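# Stack one keg centred on top of the other

## Task

Place one keg upright and centred on top of the other keg so that it stays there without any robot holding it, then open the gripper and move the arms away. The arm feet (scene frame, metres; facing angle in degrees counter-clockwise from +x) are: arm1 x=+0.42 y=+0.46 z=+0.76 facing -98; arm2 x=+0.01 y=+0.47 z=+0.65 facing -83; arm3 x=-0.44 y=+0.52 z=+0.67 facing -99; arm4 x=-0.59 y=-0.23 z=+0.67 facing +59; arm5 x=+0.02 y=-0.46 z=+0.73 facing +77; arm6 x=+0.46 y=-0.52 z=+0.70 facing +103.

## Robot and tools

Setup. Six identical i2rt Big YAM arms, arm1 to arm6, sit around a shared workspace. Each has six revolute joints, a two-finger parallel gripper and a wrist camera (arm1_cam_wrist ... arm6_cam_wrist). A fixed room camera, cam_high, looks down on the scene. The arms act independently: if one stalls, the others keep going. Loose objects may occasionally get nudged by an outside disturbance.

Frame. Everything is expressed in one scene frame with its origin on the floor and +z up. Foot positions and facing angles are listed in the task. The hand point is halfway between the fingertips; the hand z axis runs along the fingers, and the fingers close along the hand y axis. Joint1 at 0 makes the arm unfold in its foot's facing direction. Reach is roughly 1.0 m from the joint1 axis.

Joints (absolute targets, radians, except gripper in metres), with allowed range and the tolerance counted as arrived:
- joint1_rad: -2.879 to 2.879, ±0.045. Yaw about the foot; positive is counter-clockwise seen from above.
- joint2_rad: 0 to 3.141, ±0.14. Shoulder; 0 has the upper arm pointing back about level, increasing lifts it up then forward.
- joint3_rad: 0 to 3.019, ±0.09. Elbow; 0 is fully folded, increasing opens it.
- joint4_rad: -1.692 to 1.57, ±0.055. Hand pitch; positive tips the fingers up.
- joint5_rad: -1.57 to 1.57, ±0.03. Hand sideways swing; positive goes to the arm's right.
- joint6_rad: -2.094 to 2.094, ±0.035. Hand roll; positive is clockwise viewed from behind the hand.
- gripper_m: 0 to 0.093, ±0.003. Fingertip gap; grip force is about 50 to 62 N per pad, lower on some units.
With joints 1 and 6 at 0 and the hand level pointing forward, the camera rides on top of the hand looking toward the fingertips. Joints move at different speeds, so the hand can sweep a wide curve between postures.

execute_actions. Argument actions: a list holding one action or nothing. The action is an object keyed by arm name; each arm entry contains joints, an object mapping joint names to absolute targets (not offsets). You may name any subset of arms and joints; omitted ones may keep pushing toward earlier targets. All named motions start at once and finish independently; each action is capped at 15 s. Optional cameras: list of camera names or "all"; missing, null or ["all"] returns every camera, [] returns none. Any unknown key, name or out-of-range number rejects the whole call and nothing moves. An empty actions list just reports state and images. The images come back in the order given on the pictures line, taken when the call ends.

wait: seconds, 0 to 10. Commands nothing; the simulation runs on and the same state and images are returned.

zoom_image: camera plus region [x0, y0, x1, y1] in pixels of that camera's most recent full image, origin top-left, at most 504 by 504. Wrist images are 616x616 fisheye; cam_high is 504x504.

read_manual: returns only licence texts; moves nothing.

finished_scene: scene, the integer number of the scene you are ending. Irreversible; the result reports success and gives the next task.

Result lines. joint_positions gives current readings. joint_status reports how each commanded motion ended: off_target (stopped short, may still be pushing), contact_stop or time_out (target dropped, holds where it stopped; a timed-out joint may instead keep a target limited to 0.375, 0.375, 0.113, 0.225, 0.075, 0.3 rad for joints 1 to 6 from its position and continue pushing). "joint command not followed", often with a cause line, means a safety check blocked that arm's joint targets (the gripper still acts); such joints show not_followed and may be retried automatically on later actions until given passable targets. on_its_own lists joints doing things this call did not command; "held at" is the held target, not the actual position. To relieve a push, command the joint its reported position. Very small target changes may produce no motion. A joint holding weight sags over time. After a later stop in a reply, that reply's further execute_actions, wait and finished_scene calls are skipped.

Hazards. The arms do not stop on contact and can press hard. A hard squeeze between two robots ends the run in failure, and a hard collision may too; no line reports arm-to-arm contact, and the anti-collision check can be late and ignores fingers, gripper housings and wrist cameras, so keep arms well apart. Avoid dropping, slipping, slamming or shoving the kegs. Sustained pushing or holding heats motors: MOTOR HOT appears from 85 °C; at 100 °C the arm goes limp and falls (OVER-TEMPERATURE FAULT, statuses say limit_stop_at_motor_heat; resend targets afterwards). Heat partly persists into later scenes. The world keeps running while you compose a reply, with arms holding their last command, so do not leave arms straining or loads held during long deliberation. Finish with the top keg resting freely, the gripper open and all arms withdrawn.

Each tool is called as name(argument=value, ...) on one line, values as JSON.

## Session

execute_actions(actions=[])

Scene clock: 0.00 s.
Motor temperatures (°C, as the motors report them): arm1=[28 28 28 25 28 25] | arm2=[29 26 29 26 26 28] | arm3=[27 27 25 26 25 28] | arm4=[29 28 28 27 30 26] | arm5=[28 28 28 28 27 27] | arm6=[25 27 28 27 29 27]
arm1.joint_positions: joint1_rad=+0.359 joint2_rad=+0.581 joint3_rad=+1.384 joint4_rad=-1.331 joint5_rad=+0.089 joint6_rad=-0.416 gripper_m=+0.094
arm1.joint_status: not commanded
arm1.hand: x=+0.4533 y=+0.2428 z=+1.3099 quat_wxyz=(-0.286, -0.409, -0.763, +0.410) (m; scene frame)
arm2.joint_positions: joint1_rad=-0.251 joint2_rad=+0.631 joint3_rad=+1.454 joint4_rad=-1.469 joint5_rad=-0.154 joint6_rad=+0.295 gripper_m=+0.095
arm2.joint_status: not commanded
arm2.hand: x=+0.0080 y=+0.2617 z=+1.1941 quat_wxyz=(-0.387, -0.730, -0.511, +0.237) (m; scene frame)
arm3.joint_positions: joint1_rad=+0.158 joint2_rad=+0.590 joint3_rad=+1.464 joint4_rad=-1.242 joint5_rad=+0.185 joint6_rad=+0.494 gripper_m=+0.095
arm3.joint_status: not commanded
arm3.hand: x=-0.4725 y=+0.3033 z=+1.2759 quat_wxyz=(-0.444, -0.732, -0.375, +0.356) (m; scene frame)
arm4.joint_positions: joint1_rad=-0.405 joint2_rad=+0.532 joint3_rad=+1.330 joint4_rad=-1.417 joint5_rad=-0.040 joint6_rad=-0.491 gripper_m=+0.094
arm4.joint_status: not commanded
arm4.hand: x=-0.4342 y=-0.1165 z=+1.1792 quat_wxyz=(-0.460, +0.473, -0.750, -0.050) (m; scene frame)
arm5.joint_positions: joint1_rad=+0.310 joint2_rad=+0.600 joint3_rad=+1.455 joint4_rad=-1.187 joint5_rad=+0.258 joint6_rad=+0.099 gripper_m=+0.094
arm5.joint_status: not commanded
arm5.hand: x=+0.0397 y=-0.2333 z=+1.3361 quat_wxyz=(-0.450, +0.516, -0.624, -0.376) (m; scene frame)
arm6.joint_positions: joint1_rad=-0.095 joint2_rad=+0.540 joint3_rad=+1.341 joint4_rad=-1.527 joint5_rad=-0.212 joint6_rad=+0.487 gripper_m=+0.095
arm6.joint_status: not commanded
arm6.hand: x=+0.4040 y=-0.3400 z=+1.1953 quat_wxyz=(-0.097, +0.551, -0.725, -0.402) (m; scene frame)
pictures: arm1_cam_wrist, arm2_cam_wrist, arm3_cam_wrist, arm4_cam_wrist, arm5_cam_wrist, arm6_cam_wrist, cam_high
Images, in order (width x height): arm1_cam_wrist 616x616, arm2_cam_wrist 616x616, arm3_cam_wrist 616x616, arm4_cam_wrist 616x616, arm5_cam_wrist 616x616, arm6_cam_wrist 616x616, cam_high 504x504.

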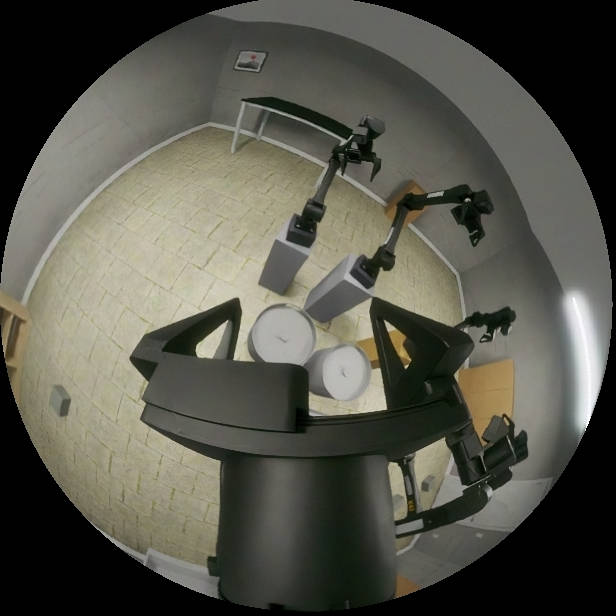

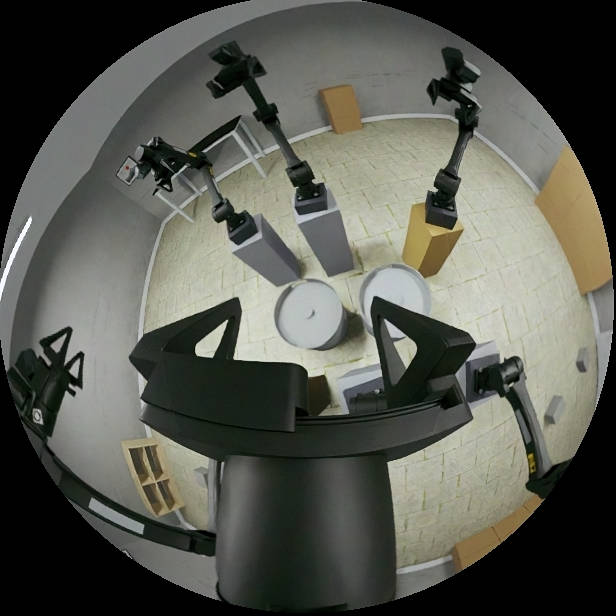

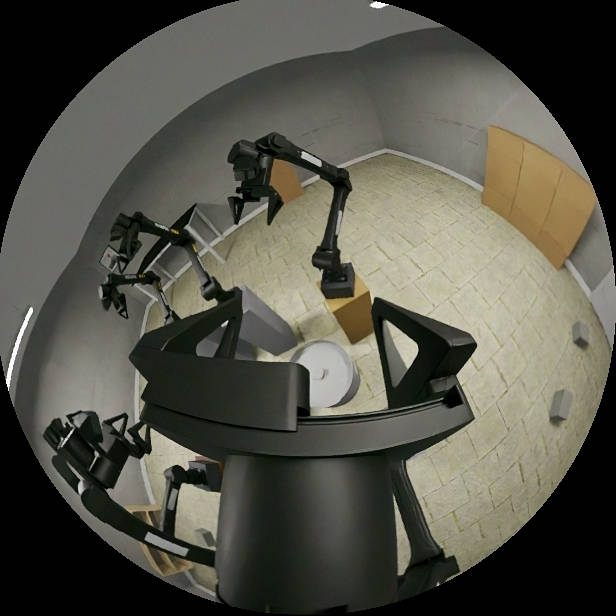

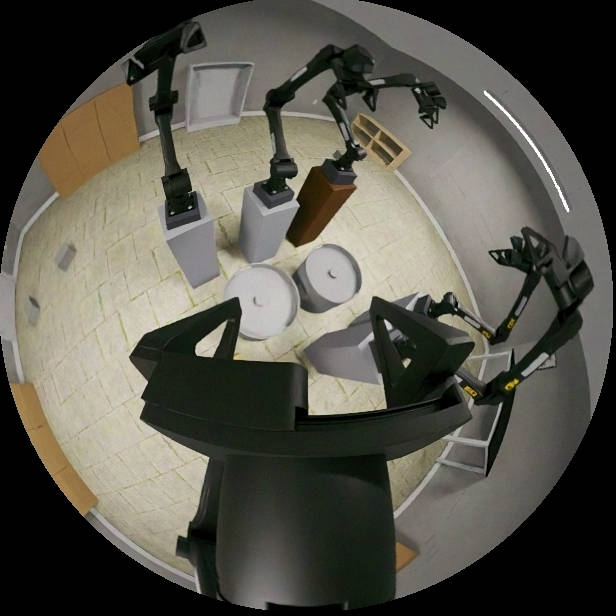

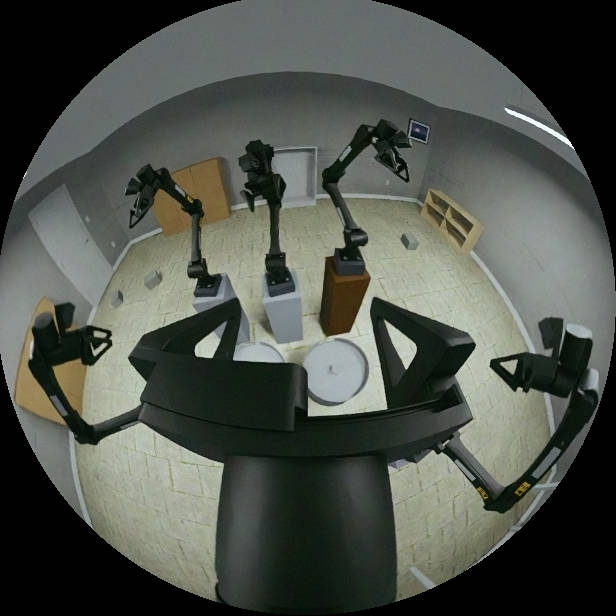

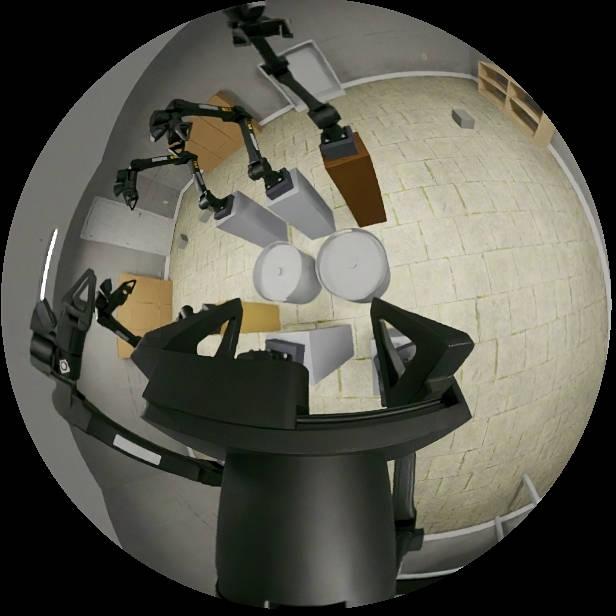

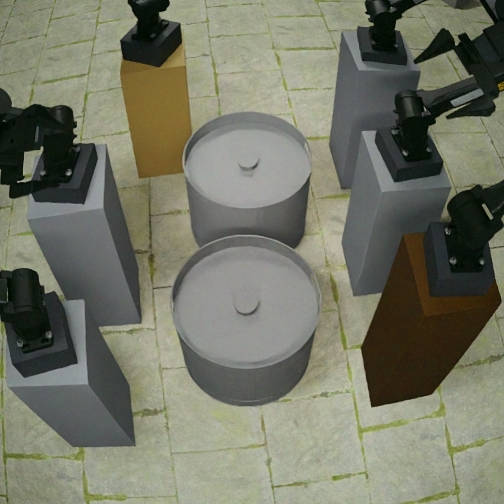

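zoom_image(camera="cam_high", region=[150, 90, 350, 420])

zoom_image(camera="arm4_cam_wrist", region=[200, 220, 400, 360])

Region (150, 90, 350, 420) of cam_high's 504x504 image, scaled by 1.527, with more detail than that image has; it fills the left 305 columns of this view, and the rest is white.

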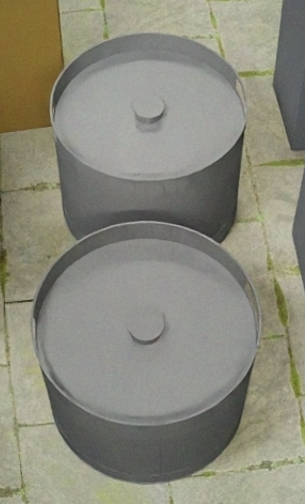

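Region (200, 220, 400, 360) of arm4_cam_wrist's 616x616 image, scaled by 2.520, with more detail than that image has; it fills the top 353 rows of this view, and the rest is white.

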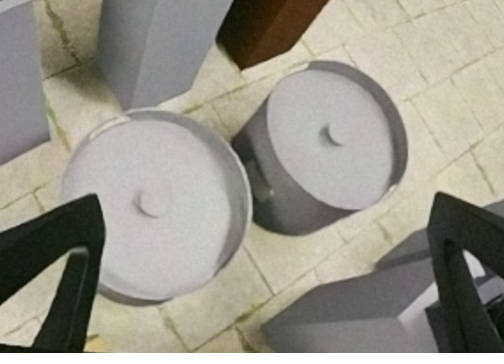

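execute_actions(actions=[{"arm1":{"joints":{"joint1_rad":0.8}},"arm6":{"joints":{"joint1_rad":-0.8}},"arm2":{"joints":{"joint1_rad":-0.857,"joint2_rad":1.5,"joint3_rad":0.722,"joint4_rad":-0.79,"joint5_rad":0,"joint6_rad":-1.61,"gripper_m":0.06}},"arm3":{"joints":{"joint1_rad":-0.058,"joint2_rad":1.55,"joint3_rad":0.738,"joint4_rad":-0.76,"joint5_rad":0,"joint6_rad":0.483,"gripper_m":0.06}},"arm4":{"joints":{"joint1_rad":-0.142,"joint2_rad":1.3,"joint3_rad":0.343,"joint4_rad":-0.61,"joint5_rad":0,"joint6_rad":1.586,"gripper_m":0.06}},"arm5":{"joints":{"joint1_rad":0.724,"joint2_rad":1.7,"joint3_rad":1.107,"joint4_rad":-0.98,"joint5_rad":0,"joint6_rad":1.195,"gripper_m":0.06}}}], cameras=["cam_high"])

execute_actions(actions=[{"arm2":{"joints":{"joint2_rad":2.195,"joint4_rad":-0.098}},"arm3":{"joints":{"joint2_rad":2.261,"joint4_rad":-0.048}},"arm4":{"joints":{"joint2_rad":1.9,"joint4_rad":-0.01}},"arm5":{"joints":{"joint2_rad":2.473,"joint4_rad":-0.205}}}], cameras=["cam_high","arm2_cam_wrist","arm3_cam_wrist","arm4_cam_wrist","arm5_cam_wrist"])

Scene clock: 67.37 s.
Motor temperatures (°C, as the motors report them): arm1=[28 28 35 25 28 25] | arm2=[29 26 34 26 26 28] | arm3=[27 27 30 27 25 28] | arm4=[29 28 33 27 30 26] | arm5=[28 28 33 28 27 27] | arm6=[25 27 32 27 29 27]
arm1.joint_positions: joint1_rad=+0.794 joint2_rad=+0.581 joint3_rad=+1.384 joint4_rad=-1.331 joint5_rad=+0.089 joint6_rad=-0.416 gripper_m=+0.094
arm1.joint_status: all done
arm1.hand: x=+0.5422 y=+0.2769 z=+1.3097 quat_wxyz=(-0.367, -0.235, -0.834, +0.338) (m; scene frame)
arm2.joint_positions: joint1_rad=-0.858 joint2_rad=+1.487 joint3_rad=+0.720 joint4_rad=-0.805 joint5_rad=+0.001 joint6_rad=-1.594 gripper_m=+0.060
arm2.joint_status: all done
arm2.hand: x=-0.2141 y=+0.2243 z=+0.6548 quat_wxyz=(-0.001, -0.350, -0.937, +0.003) (m; scene frame)
arm3.joint_positions: joint1_rad=-0.053 joint2_rad=+1.531 joint3_rad=+0.717 joint4_rad=-0.777 joint5_rad=+0.002 joint6_rad=+0.489 gripper_m=+0.060
arm3.joint_status: all done
arm3.hand: x=-0.5115 y=+0.1961 z=+0.6606 quat_wxyz=(+0.009, -0.908, -0.420, -0.005) (m; scene frame)
arm4.joint_positions: joint1_rad=-0.144 joint2_rad=+1.301 joint3_rad=+0.343 joint4_rad=-0.621 joint5_rad=-0.003 joint6_rad=+1.570 gripper_m=+0.060
arm4.joint_status: all done
arm4.hand: x=-0.4595 y=-0.0724 z=+0.6228 quat_wxyz=(+0.004, -0.339, -0.941, -0.002) (m; scene frame)
arm5.joint_positions: joint1_rad=+0.728 joint2_rad=+1.689 joint3_rad=+1.102 joint4_rad=-0.987 joint5_rad=+0.003 joint6_rad=+1.185 gripper_m=+0.060
arm5.joint_status: all done
arm5.hand: x=-0.1993 y=-0.0656 z=+0.7660 quat_wxyz=(-0.005, +0.433, -0.901, +0.002) (m; scene frame)
arm6.joint_positions: joint1_rad=-0.794 joint2_rad=+0.540 joint3_rad=+1.341 joint4_rad=-1.527 joint5_rad=-0.212 joint6_rad=+0.487 gripper_m=+0.095
arm6.joint_status: all done
arm6.hand: x=+0.5289 y=-0.3434 z=+1.1949 quat_wxyz=(-0.232, +0.271, -0.870, -0.341) (m; scene frame)
pictures: cam_high
Images, in order (width x height): cam_high 504x504.

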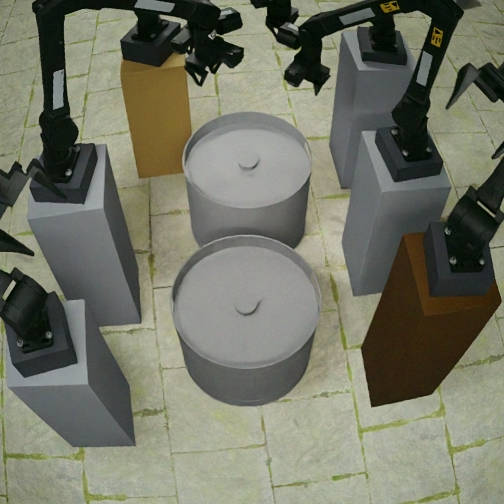

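Scene clock: 68.80 s.
Motor temperatures (°C, as the motors report them): arm1=[28 28 35 25 28 25] | arm2=[29 27 34 26 26 28] | arm3=[27 27 30 27 25 28] | arm4=[29 28 33 27 30 26] | arm5=[28 28 33 28 27 27] | arm6=[25 27 32 27 29 27]
arm1.joint_positions: joint1_rad=+0.794 joint2_rad=+0.581 joint3_rad=+1.384 joint4_rad=-1.331 joint5_rad=+0.089 joint6_rad=-0.416 gripper_m=+0.094
arm1.joint_status: not commanded
arm1.hand: x=+0.5422 y=+0.2769 z=+1.3097 quat_wxyz=(-0.367, -0.235, -0.834, +0.338) (m; scene frame)
arm2.joint_positions: joint1_rad=-0.858 joint2_rad=+2.190 joint3_rad=+0.720 joint4_rad=-0.113 joint5_rad=+0.001 joint6_rad=-1.595 gripper_m=+0.060
arm2.joint_status: all done
arm2.hand: x=-0.2138 y=+0.2229 z=+0.4256 quat_wxyz=(-0.003, -0.349, -0.937, -0.003) (m; scene frame)
arm3.joint_positions: joint1_rad=-0.053 joint2_rad=+2.254 joint3_rad=+0.732 joint4_rad=-0.065 joint5_rad=+0.002 joint6_rad=+0.489 gripper_m=+0.060
arm3.joint_status: all done
arm3.hand: x=-0.5110 y=+0.1992 z=+0.4265 quat_wxyz=(+0.007, -0.908, -0.420, -0.004) (m; scene frame)
arm4.joint_positions: joint1_rad=-0.144 joint2_rad=+1.897 joint3_rad=+0.346 joint4_rad=-0.020 joint5_rad=-0.003 joint6_rad=+1.570 gripper_m=+0.060
arm4.joint_status: all done
arm4.hand: x=-0.4524 y=-0.0629 z=+0.5073 quat_wxyz=(+0.002, -0.339, -0.941, -0.006) (m; scene frame)
arm5.joint_positions: joint1_rad=+0.728 joint2_rad=+2.464 joint3_rad=+1.102 joint4_rad=-0.215 joint5_rad=+0.003 joint6_rad=+1.185 gripper_m=+0.060
arm5.joint_status: all done
arm5.hand: x=-0.1904 y=-0.0766 z=+0.4204 quat_wxyz=(-0.005, +0.432, -0.902, +0.003) (m; scene frame)
arm6.joint_positions: joint1_rad=-0.794 joint2_rad=+0.540 joint3_rad=+1.341 joint4_rad=-1.527 joint5_rad=-0.212 joint6_rad=+0.487 gripper_m=+0.095
arm6.joint_status: not commanded
arm6.hand: x=+0.5289 y=-0.3434 z=+1.1949 quat_wxyz=(-0.232, +0.271, -0.870, -0.341) (m; scene frame)
pictures: arm2_cam_wrist, arm3_cam_wrist, arm4_cam_wrist, arm5_cam_wrist, cam_high
Images, in order (width x height): arm2_cam_wrist 616x616, arm3_cam_wrist 616x616, arm4_cam_wrist 616x616, arm5_cam_wrist 616x616, cam_high 504x504.

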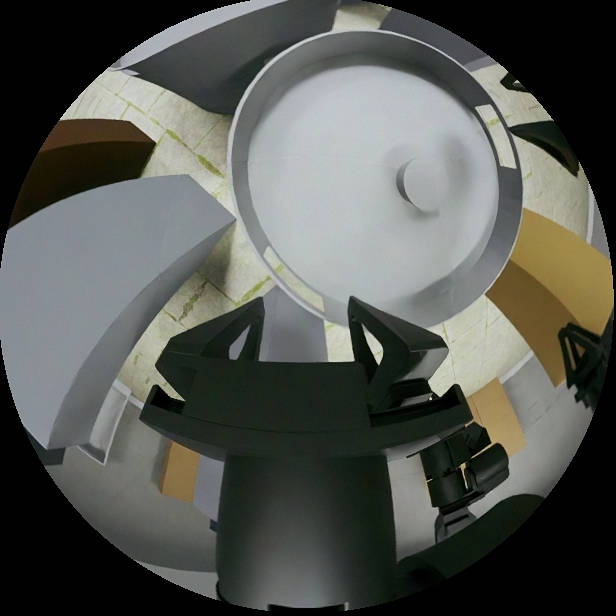

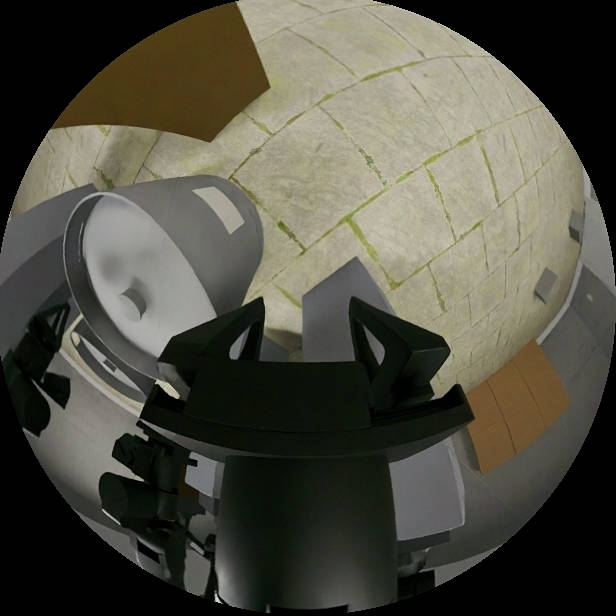

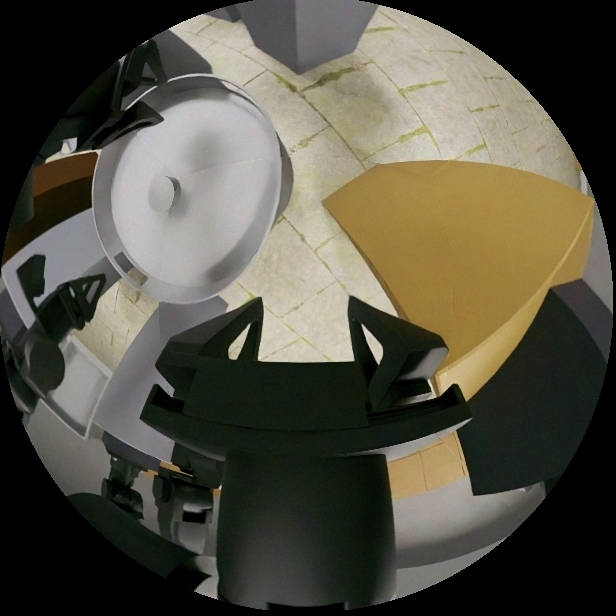

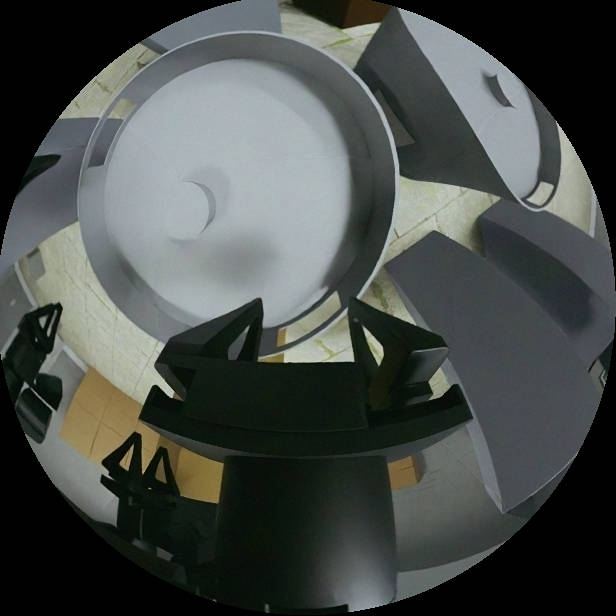

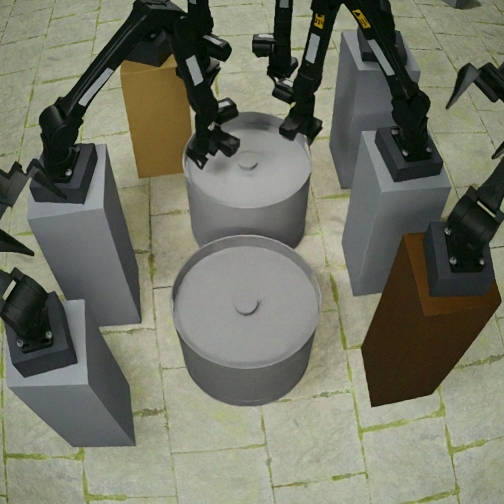

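execute_actions(actions=[{"arm2":{"joints":{"joint1_rad":-0.469,"joint2_rad":2.189,"joint3_rad":0.605,"joint4_rad":0.025,"joint6_rad":-1.13}},"arm3":{"joints":{"joint1_rad":0.302,"joint2_rad":2.265,"joint3_rad":0.8,"joint4_rad":-0.088,"joint6_rad":0.756}},"arm4":{"joints":{"joint1_rad":-0.38,"joint2_rad":2.271,"joint3_rad":0.564,"joint4_rad":0.146,"joint6_rad":1.52}},"arm5":{"joints":{"joint1_rad":0.44,"joint2_rad":2.462,"joint3_rad":1.035,"joint4_rad":-0.134,"joint6_rad":0.824}}}], cameras=["cam_high","arm2_cam_wrist","arm3_cam_wrist","arm4_cam_wrist","arm5_cam_wrist"])

Scene clock: 105.10 s.
Motor temperatures (°C, as the motors report them): arm1=[28 28 35 25 28 25] | arm2=[29 28 31 26 26 28] | arm3=[27 27 27 26 25 28] | arm4=[29 29 29 27 30 26] | arm5=[28 30 30 28 27 27] | arm6=[25 27 33 27 29 27]
arm1.joint_positions: joint1_rad=+0.794 joint2_rad=+0.581 joint3_rad=+1.384 joint4_rad=-1.331 joint5_rad=+0.089 joint6_rad=-0.416 gripper_m=+0.094
arm1.joint_status: not commanded
arm1.hand: x=+0.5422 y=+0.2769 z=+1.3097 quat_wxyz=(-0.367, -0.235, -0.834, +0.338) (m; scene frame)
arm2.joint_positions: joint1_rad=-0.469 joint2_rad=+2.190 joint3_rad=+0.606 joint4_rad=+0.011 joint5_rad=+0.000 joint6_rad=-1.146 gripper_m=+0.060
arm2.joint_status: all done
arm2.hand: x=-0.0899 y=+0.1947 z=+0.4239 quat_wxyz=(-0.001, -0.377, -0.926, +0.002) (m; scene frame)
arm3.joint_positions: joint1_rad=+0.310 joint2_rad=+2.254 joint3_rad=+0.803 joint4_rad=-0.073 joint5_rad=+0.000 joint6_rad=+0.748 gripper_m=+0.060
arm3.joint_status: all done
arm3.hand: x=-0.3857 y=+0.1532 z=+0.4289 quat_wxyz=(-0.022, -0.884, -0.466, +0.008) (m; scene frame)
arm4.joint_positions: joint1_rad=-0.384 joint2_rad=+2.281 joint3_rad=+0.566 joint4_rad=+0.144 joint5_rad=-0.003 joint6_rad=+1.536 gripper_m=+0.060
arm4.joint_status: all done
arm4.hand: x=-0.3766 y=-0.0695 z=+0.4170 quat_wxyz=(+0.003, -0.434, -0.901, -0.006) (m; scene frame)
arm5.joint_positions: joint1_rad=+0.439 joint2_rad=+2.464 joint3_rad=+1.036 joint4_rad=-0.143 joint5_rad=+0.002 joint6_rad=+0.834 gripper_m=+0.060
arm5.joint_status: all done
arm5.hand: x=-0.0675 y=-0.0550 z=+0.4168 quat_wxyz=(-0.004, +0.460, -0.888, +0.000) (m; scene frame)
arm6.joint_positions: joint1_rad=-0.794 joint2_rad=+0.540 joint3_rad=+1.341 joint4_rad=-1.527 joint5_rad=-0.212 joint6_rad=+0.487 gripper_m=+0.095
arm6.joint_status: not commanded
arm6.hand: x=+0.5289 y=-0.3434 z=+1.1949 quat_wxyz=(-0.232, +0.271, -0.870, -0.341) (m; scene frame)
pictures: arm2_cam_wrist, arm3_cam_wrist, arm4_cam_wrist, arm5_cam_wrist, cam_high
Images, in order (width x height): arm2_cam_wrist 616x616, arm3_cam_wrist 616x616, arm4_cam_wrist 616x616, arm5_cam_wrist 616x616, cam_high 504x504.

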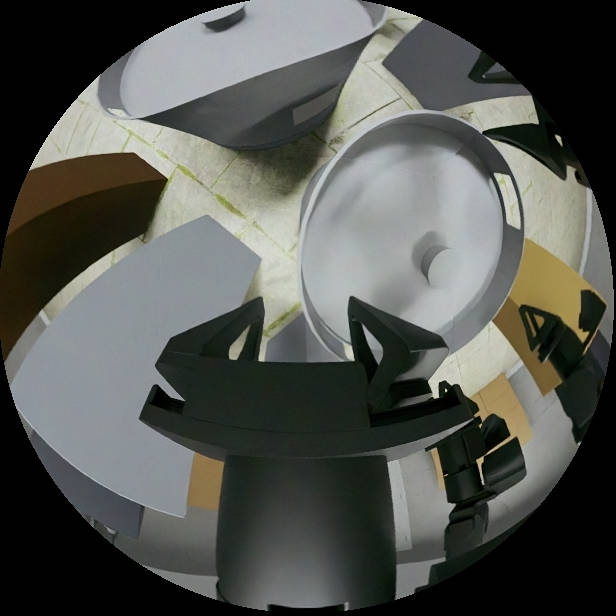

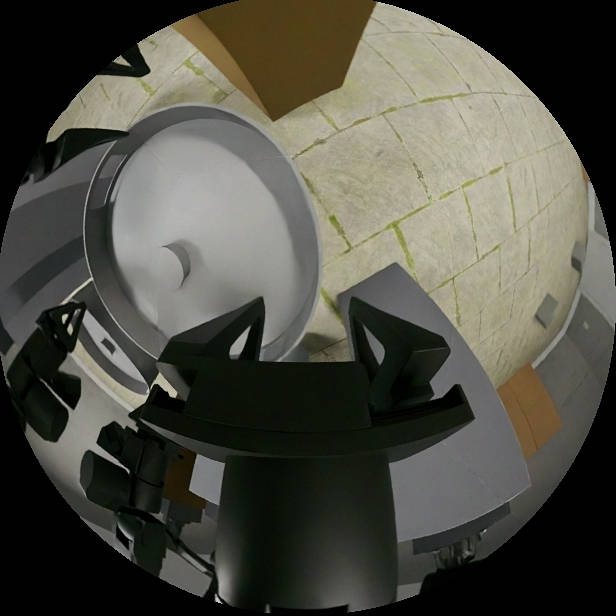

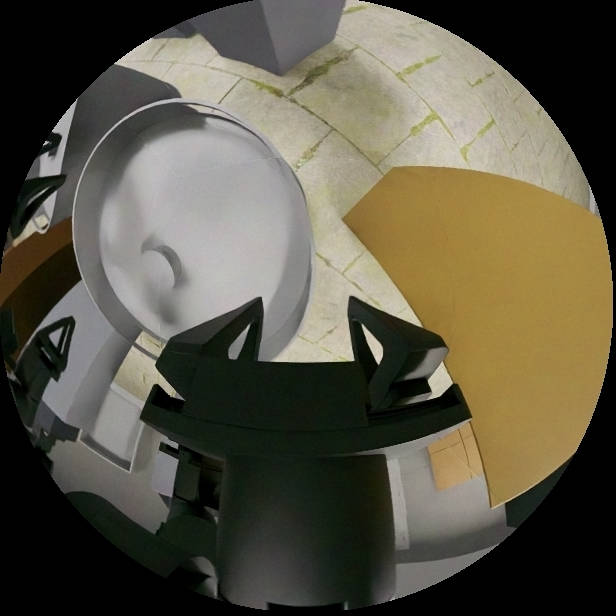

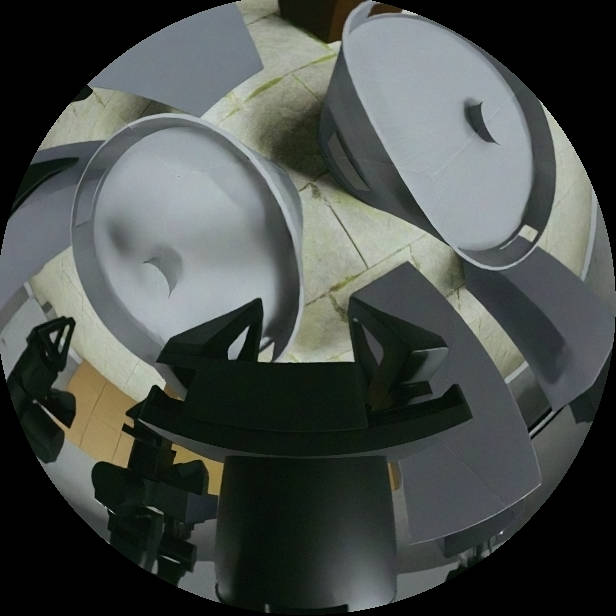

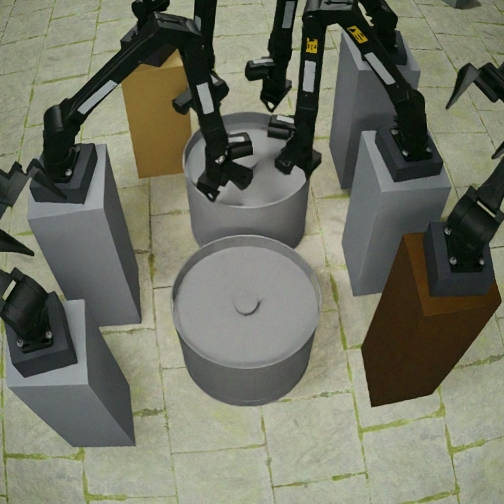

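execute_actions(actions=[{"arm2":{"joints":{"joint1_rad":-0.462,"joint2_rad":2.515,"joint3_rad":0.738,"joint4_rad":0.218,"gripper_m":0.07}},"arm3":{"joints":{"joint1_rad":0.29,"joint2_rad":2.545,"joint3_rad":0.916,"joint4_rad":0.065,"gripper_m":0.07}},"arm4":{"joints":{"joint2_rad":2.585,"joint3_rad":0.705,"joint4_rad":0.318,"gripper_m":0.07}},"arm5":{"joints":{"joint2_rad":2.701,"joint3_rad":1.184,"joint4_rad":-0.044,"gripper_m":0.07}}}], cameras=["cam_high","arm2_cam_wrist","arm3_cam_wrist","arm4_cam_wrist","arm5_cam_wrist"])

Scene clock: 116.97 s.
Motor temperatures (°C, as the motors report them): arm1=[28 28 36 25 28 25] | arm2=[29 28 30 26 26 28] | arm3=[27 28 27 26 25 28] | arm4=[29 29 29 27 30 26] | arm5=[28 30 30 28 27 27] | arm6=[25 27 33 27 29 27]
arm1.joint_positions: joint1_rad=+0.794 joint2_rad=+0.581 joint3_rad=+1.384 joint4_rad=-1.331 joint5_rad=+0.089 joint6_rad=-0.416 gripper_m=+0.094
arm1.joint_status: not commanded
arm1.hand: x=+0.5422 y=+0.2769 z=+1.3097 quat_wxyz=(-0.367, -0.235, -0.834, +0.338) (m; scene frame)
arm2.joint_positions: joint1_rad=-0.469 joint2_rad=+2.531 joint3_rad=+0.734 joint4_rad=+0.204 joint5_rad=+0.000 joint6_rad=-1.145 gripper_m=+0.070
arm2.joint_status: all done
arm2.hand: x=-0.0859 y=+0.2050 z=+0.3261 quat_wxyz=(-0.001, -0.378, -0.926, -0.008) (m; scene frame)
arm3.joint_positions: joint1_rad=+0.296 joint2_rad=+2.552 joint3_rad=+0.914 joint4_rad=+0.053 joint5_rad=+0.000 joint6_rad=+0.749 gripper_m=+0.070
arm3.joint_status: all done
arm3.hand: x=-0.3943 y=+0.1784 z=+0.3300 quat_wxyz=(+0.007, -0.888, -0.460, -0.002) (m; scene frame)
arm4.joint_positions: joint1_rad=-0.384 joint2_rad=+2.543 joint3_rad=+0.730 joint4_rad=+0.332 joint5_rad=-0.003 joint6_rad=+1.531 gripper_m=+0.070
arm4.joint_status: all done
arm4.hand: x=-0.3460 y=-0.0457 z=+0.3399 quat_wxyz=(-0.018, -0.431, -0.901, -0.046) (m; scene frame)
arm5.joint_positions: joint1_rad=+0.439 joint2_rad=+2.695 joint3_rad=+1.180 joint4_rad=-0.046 joint5_rad=+0.002 joint6_rad=+0.833 gripper_m=+0.070
arm5.joint_status: all done
arm5.hand: x=-0.0674 y=-0.0526 z=+0.3312 quat_wxyz=(-0.006, +0.461, -0.888, -0.004) (m; scene frame)
arm6.joint_positions: joint1_rad=-0.794 joint2_rad=+0.540 joint3_rad=+1.341 joint4_rad=-1.527 joint5_rad=-0.212 joint6_rad=+0.487 gripper_m=+0.095
arm6.joint_status: not commanded
arm6.hand: x=+0.5289 y=-0.3434 z=+1.1949 quat_wxyz=(-0.232, +0.271, -0.870, -0.341) (m; scene frame)
pictures: arm2_cam_wrist, arm3_cam_wrist, arm4_cam_wrist, arm5_cam_wrist, cam_high
joint command not followed: on one or more control steps a check withheld the commanded joint targets of the arm2 arm, and it was not sent them on those steps.
cause: the commanded joint targets would bring a part of the robot too close to another arm (this arm's wrist (the part past joint 4) and the other arm's wrist (the part past joint 4)); next, command targets that bring no part of the robot closer to that arm.
Images, in order (width x height): arm2_cam_wrist 616x616, arm3_cam_wrist 616x616, arm4_cam_wrist 616x616, arm5_cam_wrist 616x616, cam_high 504x504.

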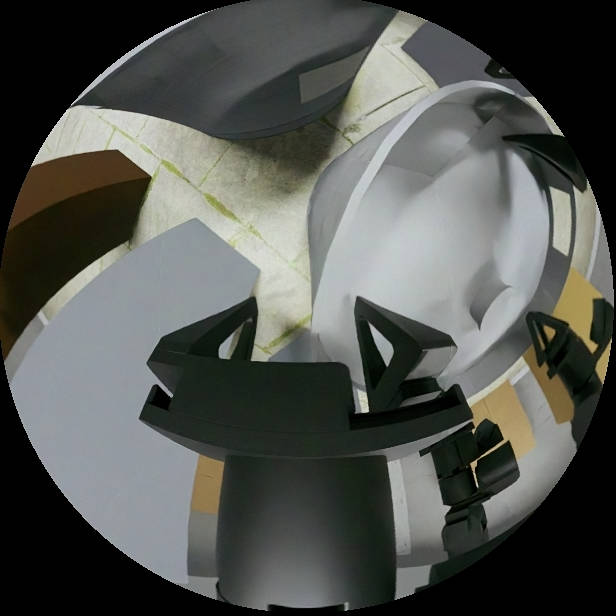

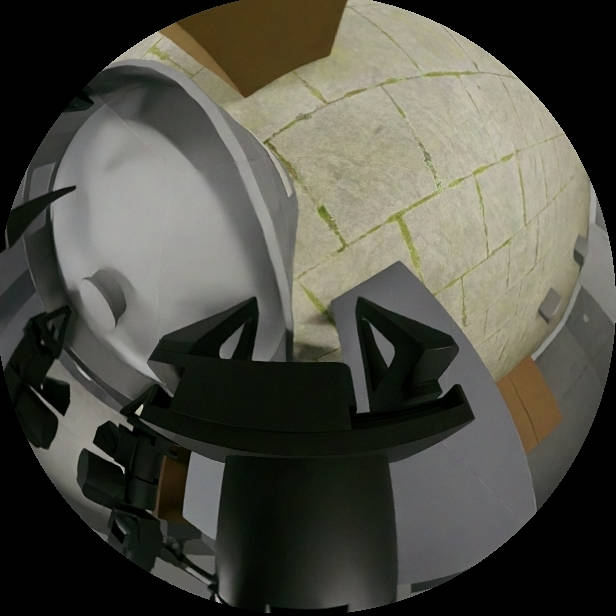

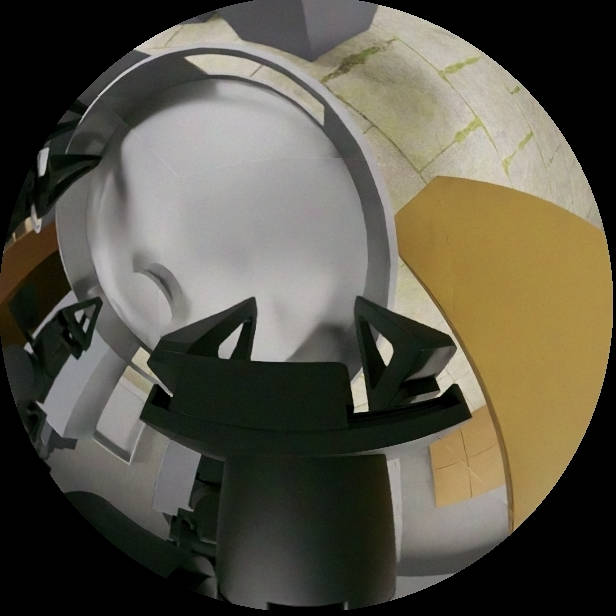

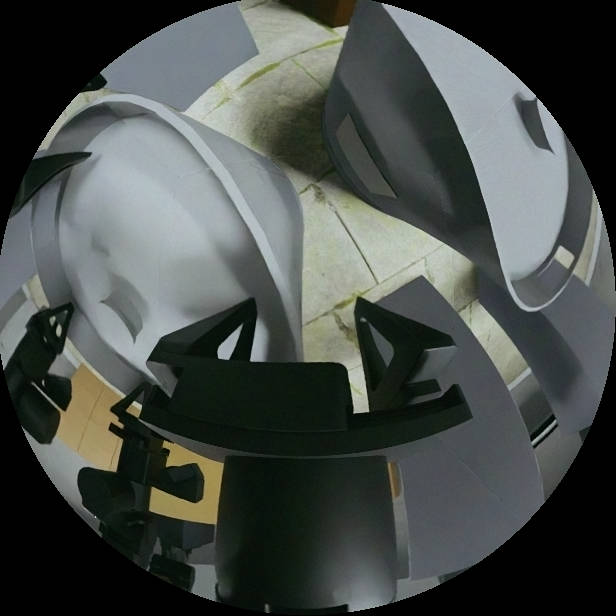

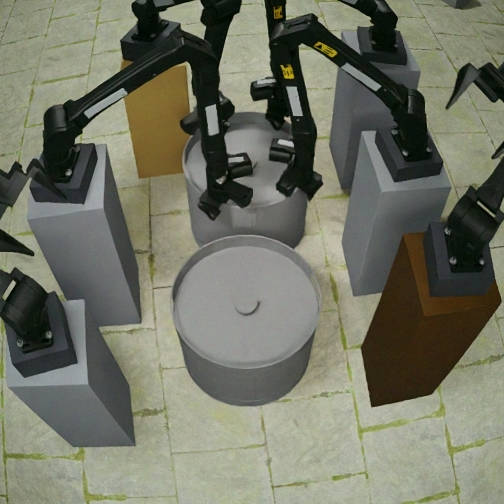

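execute_actions(actions=[{"arm2":{"joints":{"joint2_rad":2.575,"joint3_rad":0.786,"joint4_rad":0.243}},"arm3":{"joints":{"joint2_rad":2.605,"joint3_rad":0.965,"joint4_rad":0.089}},"arm4":{"joints":{"joint2_rad":2.42}},"arm5":{"joints":{"joint2_rad":2.762,"joint3_rad":1.228,"joint4_rad":-0.032}}}], cameras=[])

execute_actions(actions=[{"arm4":{"joints":{"joint2_rad":2.45,"joint3_rad":0.62,"joint4_rad":0.24}}}], cameras=[])

execute_actions(actions=[{"arm4":{"joints":{"joint2_rad":2.56,"joint3_rad":0.675,"joint4_rad":0.29}}}], cameras=["arm4_cam_wrist","arm2_cam_wrist","arm3_cam_wrist"])

Scene clock: 124.73 s.
Motor temperatures (°C, as the motors report them): arm1=[28 28 36 25 28 25] | arm2=[29 28 30 26 26 28] | arm3=[27 28 26 26 25 28] | arm4=[29 29 29 27 30 26] | arm5=[28 30 30 28 27 27] | arm6=[25 27 33 27 29 27]
arm1.joint_positions: joint1_rad=+0.794 joint2_rad=+0.581 joint3_rad=+1.384 joint4_rad=-1.331 joint5_rad=+0.089 joint6_rad=-0.416 gripper_m=+0.094
arm1.joint_status: not commanded
arm1.hand: x=+0.5422 y=+0.2769 z=+1.3097 quat_wxyz=(-0.367, -0.235, -0.834, +0.338) (m; scene frame)
arm2.joint_positions: joint1_rad=-0.469 joint2_rad=+2.556 joint3_rad=+0.785 joint4_rad=+0.232 joint5_rad=+0.000 joint6_rad=-1.145 gripper_m=+0.070
arm2.joint_status: all done
arm2.hand: x=-0.0952 y=+0.1794 z=+0.3155 quat_wxyz=(-0.002, -0.378, -0.926, +0.019) (m; scene frame)
arm3.joint_positions: joint1_rad=+0.296 joint2_rad=+2.581 joint3_rad=+0.968 joint4_rad=+0.076 joint5_rad=+0.000 joint6_rad=+0.749 gripper_m=+0.070
arm3.joint_status: all done
arm3.hand: x=-0.3908 y=+0.1527 z=+0.3192 quat_wxyz=(-0.016, -0.888, -0.460, +0.006) (m; scene frame)
arm4.joint_positions: joint1_rad=-0.384 joint2_rad=+2.416 joint3_rad=+0.711 joint4_rad=+0.323 joint5_rad=-0.003 joint6_rad=+1.531 gripper_m=+0.070
arm4.joint_status: all done
arm4.hand: x=-0.3121 y=-0.0209 z=+0.3792 quat_wxyz=(-0.041, -0.430, -0.898, -0.090) (m; scene frame)
arm5.joint_positions: joint1_rad=+0.439 joint2_rad=+2.734 joint3_rad=+1.228 joint4_rad=-0.039 joint5_rad=+0.002 joint6_rad=+0.833 gripper_m=+0.070
arm5.joint_status: all done
arm5.hand: x=-0.0697 y=-0.0419 z=+0.3168 quat_wxyz=(-0.008, +0.461, -0.888, -0.012) (m; scene frame)
arm6.joint_positions: joint1_rad=-0.794 joint2_rad=+0.540 joint3_rad=+1.341 joint4_rad=-1.527 joint5_rad=-0.212 joint6_rad=+0.487 gripper_m=+0.095
arm6.joint_status: not commanded
arm6.hand: x=+0.5289 y=-0.3434 z=+1.1949 quat_wxyz=(-0.232, +0.271, -0.870, -0.341) (m; scene frame)
pictures: none
No camera images: the call's "cameras" was empty. Leave "cameras" out to get every camera's image.

Scene clock: 125.67 s.
Motor temperatures (°C, as the motors report them): arm1=[28 28 36 25 28 25] | arm2=[29 28 30 26 26 28] | arm3=[27 28 26 26 25 28] | arm4=[29 29 29 27 30 26] | arm5=[28 30 30 28 27 27] | arm6=[25 27 33 27 29 27]
arm1.joint_positions: joint1_rad=+0.794 joint2_rad=+0.581 joint3_rad=+1.384 joint4_rad=-1.331 joint5_rad=+0.089 joint6_rad=-0.416 gripper_m=+0.094
arm1.joint_status: not commanded
arm1.hand: x=+0.5422 y=+0.2769 z=+1.3097 quat_wxyz=(-0.367, -0.235, -0.834, +0.338) (m; scene frame)
arm2.joint_positions: joint1_rad=-0.469 joint2_rad=+2.556 joint3_rad=+0.785 joint4_rad=+0.232 joint5_rad=+0.000 joint6_rad=-1.145 gripper_m=+0.070
arm2.joint_status: not commanded
arm2.hand: x=-0.0952 y=+0.1794 z=+0.3155 quat_wxyz=(-0.002, -0.378, -0.926, +0.019) (m; scene frame)
arm3.joint_positions: joint1_rad=+0.296 joint2_rad=+2.581 joint3_rad=+0.968 joint4_rad=+0.076 joint5_rad=+0.000 joint6_rad=+0.749 gripper_m=+0.070
arm3.joint_status: not commanded
arm3.hand: x=-0.3908 y=+0.1527 z=+0.3192 quat_wxyz=(-0.016, -0.888, -0.460, +0.006) (m; scene frame)
arm4.joint_positions: joint1_rad=-0.384 joint2_rad=+2.454 joint3_rad=+0.618 joint4_rad=+0.243 joint5_rad=-0.003 joint6_rad=+1.531 gripper_m=+0.070
arm4.joint_status: all done
arm4.hand: x=-0.3872 y=-0.0766 z=+0.3714 quat_wxyz=(+0.008, -0.431, -0.902, +0.004) (m; scene frame)
arm5.joint_positions: joint1_rad=+0.439 joint2_rad=+2.734 joint3_rad=+1.228 joint4_rad=-0.039 joint5_rad=+0.002 joint6_rad=+0.833 gripper_m=+0.070
arm5.joint_status: not commanded
arm5.hand: x=-0.0697 y=-0.0419 z=+0.3168 quat_wxyz=(-0.008, +0.461, -0.888, -0.012) (m; scene frame)
arm6.joint_positions: joint1_rad=-0.794 joint2_rad=+0.540 joint3_rad=+1.341 joint4_rad=-1.527 joint5_rad=-0.212 joint6_rad=+0.487 gripper_m=+0.095
arm6.joint_status: not commanded
arm6.hand: x=+0.5289 y=-0.3434 z=+1.1949 quat_wxyz=(-0.232, +0.271, -0.870, -0.341) (m; scene frame)
pictures: none
No camera images: the call's "cameras" was empty. Leave "cameras" out to get every camera's image.

Scene clock: 126.63 s.
Motor temperatures (°C, as the motors report them): arm1=[28 28 36 25 28 25] | arm2=[29 28 30 26 26 28] | arm3=[27 28 26 26 25 28] | arm4=[29 29 29 27 30 26] | arm5=[28 30 30 28 27 27] | arm6=[25 27 33 27 29 27]
arm1.joint_positions: joint1_rad=+0.794 joint2_rad=+0.581 joint3_rad=+1.384 joint4_rad=-1.331 joint5_rad=+0.089 joint6_rad=-0.416 gripper_m=+0.094
arm1.joint_status: not commanded
arm1.hand: x=+0.5422 y=+0.2769 z=+1.3097 quat_wxyz=(-0.367, -0.235, -0.834, +0.338) (m; scene frame)
arm2.joint_positions: joint1_rad=-0.469 joint2_rad=+2.556 joint3_rad=+0.785 joint4_rad=+0.232 joint5_rad=+0.000 joint6_rad=-1.145 gripper_m=+0.070
arm2.joint_status: not commanded
arm2.hand: x=-0.0952 y=+0.1794 z=+0.3155 quat_wxyz=(-0.002, -0.378, -0.926, +0.019) (m; scene frame)
arm3.joint_positions: joint1_rad=+0.296 joint2_rad=+2.581 joint3_rad=+0.968 joint4_rad=+0.076 joint5_rad=+0.000 joint6_rad=+0.749 gripper_m=+0.070
arm3.joint_status: not commanded
arm3.hand: x=-0.3908 y=+0.1527 z=+0.3192 quat_wxyz=(-0.016, -0.888, -0.460, +0.006) (m; scene frame)
arm4.joint_positions: joint1_rad=-0.384 joint2_rad=+2.566 joint3_rad=+0.679 joint4_rad=+0.284 joint5_rad=-0.003 joint6_rad=+1.531 gripper_m=+0.070
arm4.joint_status: all done
arm4.hand: x=-0.3886 y=-0.0773 z=+0.3385 quat_wxyz=(+0.010, -0.431, -0.902, +0.008) (m; scene frame)
arm5.joint_positions: joint1_rad=+0.439 joint2_rad=+2.734 joint3_rad=+1.228 joint4_rad=-0.039 joint5_rad=+0.002 joint6_rad=+0.833 gripper_m=+0.070
arm5.joint_status: not commanded
arm5.hand: x=-0.0697 y=-0.0419 z=+0.3168 quat_wxyz=(-0.008, +0.461, -0.888, -0.012) (m; scene frame)
arm6.joint_positions: joint1_rad=-0.794 joint2_rad=+0.540 joint3_rad=+1.341 joint4_rad=-1.527 joint5_rad=-0.212 joint6_rad=+0.487 gripper_m=+0.095
arm6.joint_status: not commanded
arm6.hand: x=+0.5289 y=-0.3434 z=+1.1949 quat_wxyz=(-0.232, +0.271, -0.870, -0.341) (m; scene frame)
pictures: arm2_cam_wrist, arm3_cam_wrist, arm4_cam_wrist
Images, in order (width x height): arm2_cam_wrist 616x616, arm3_cam_wrist 616x616, arm4_cam_wrist 616x616.

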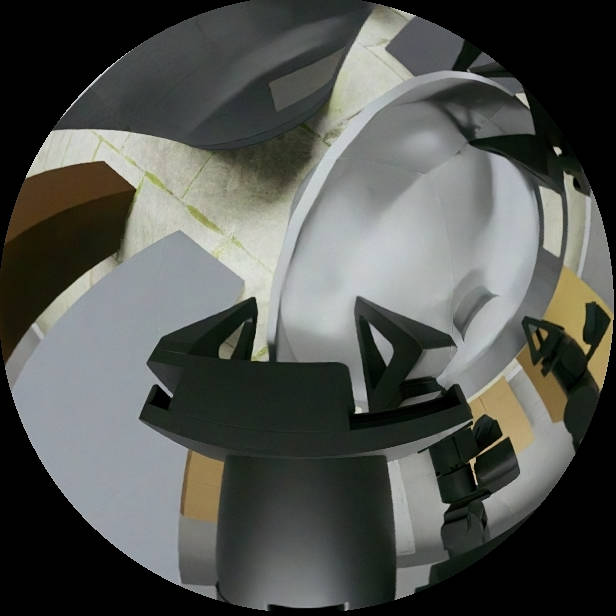

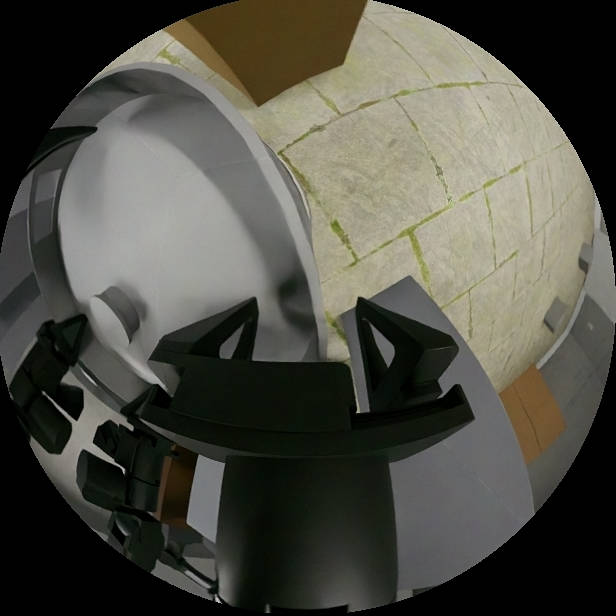

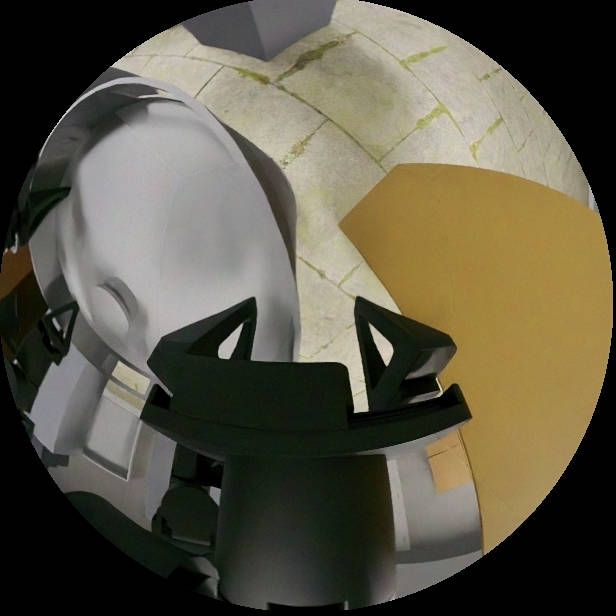

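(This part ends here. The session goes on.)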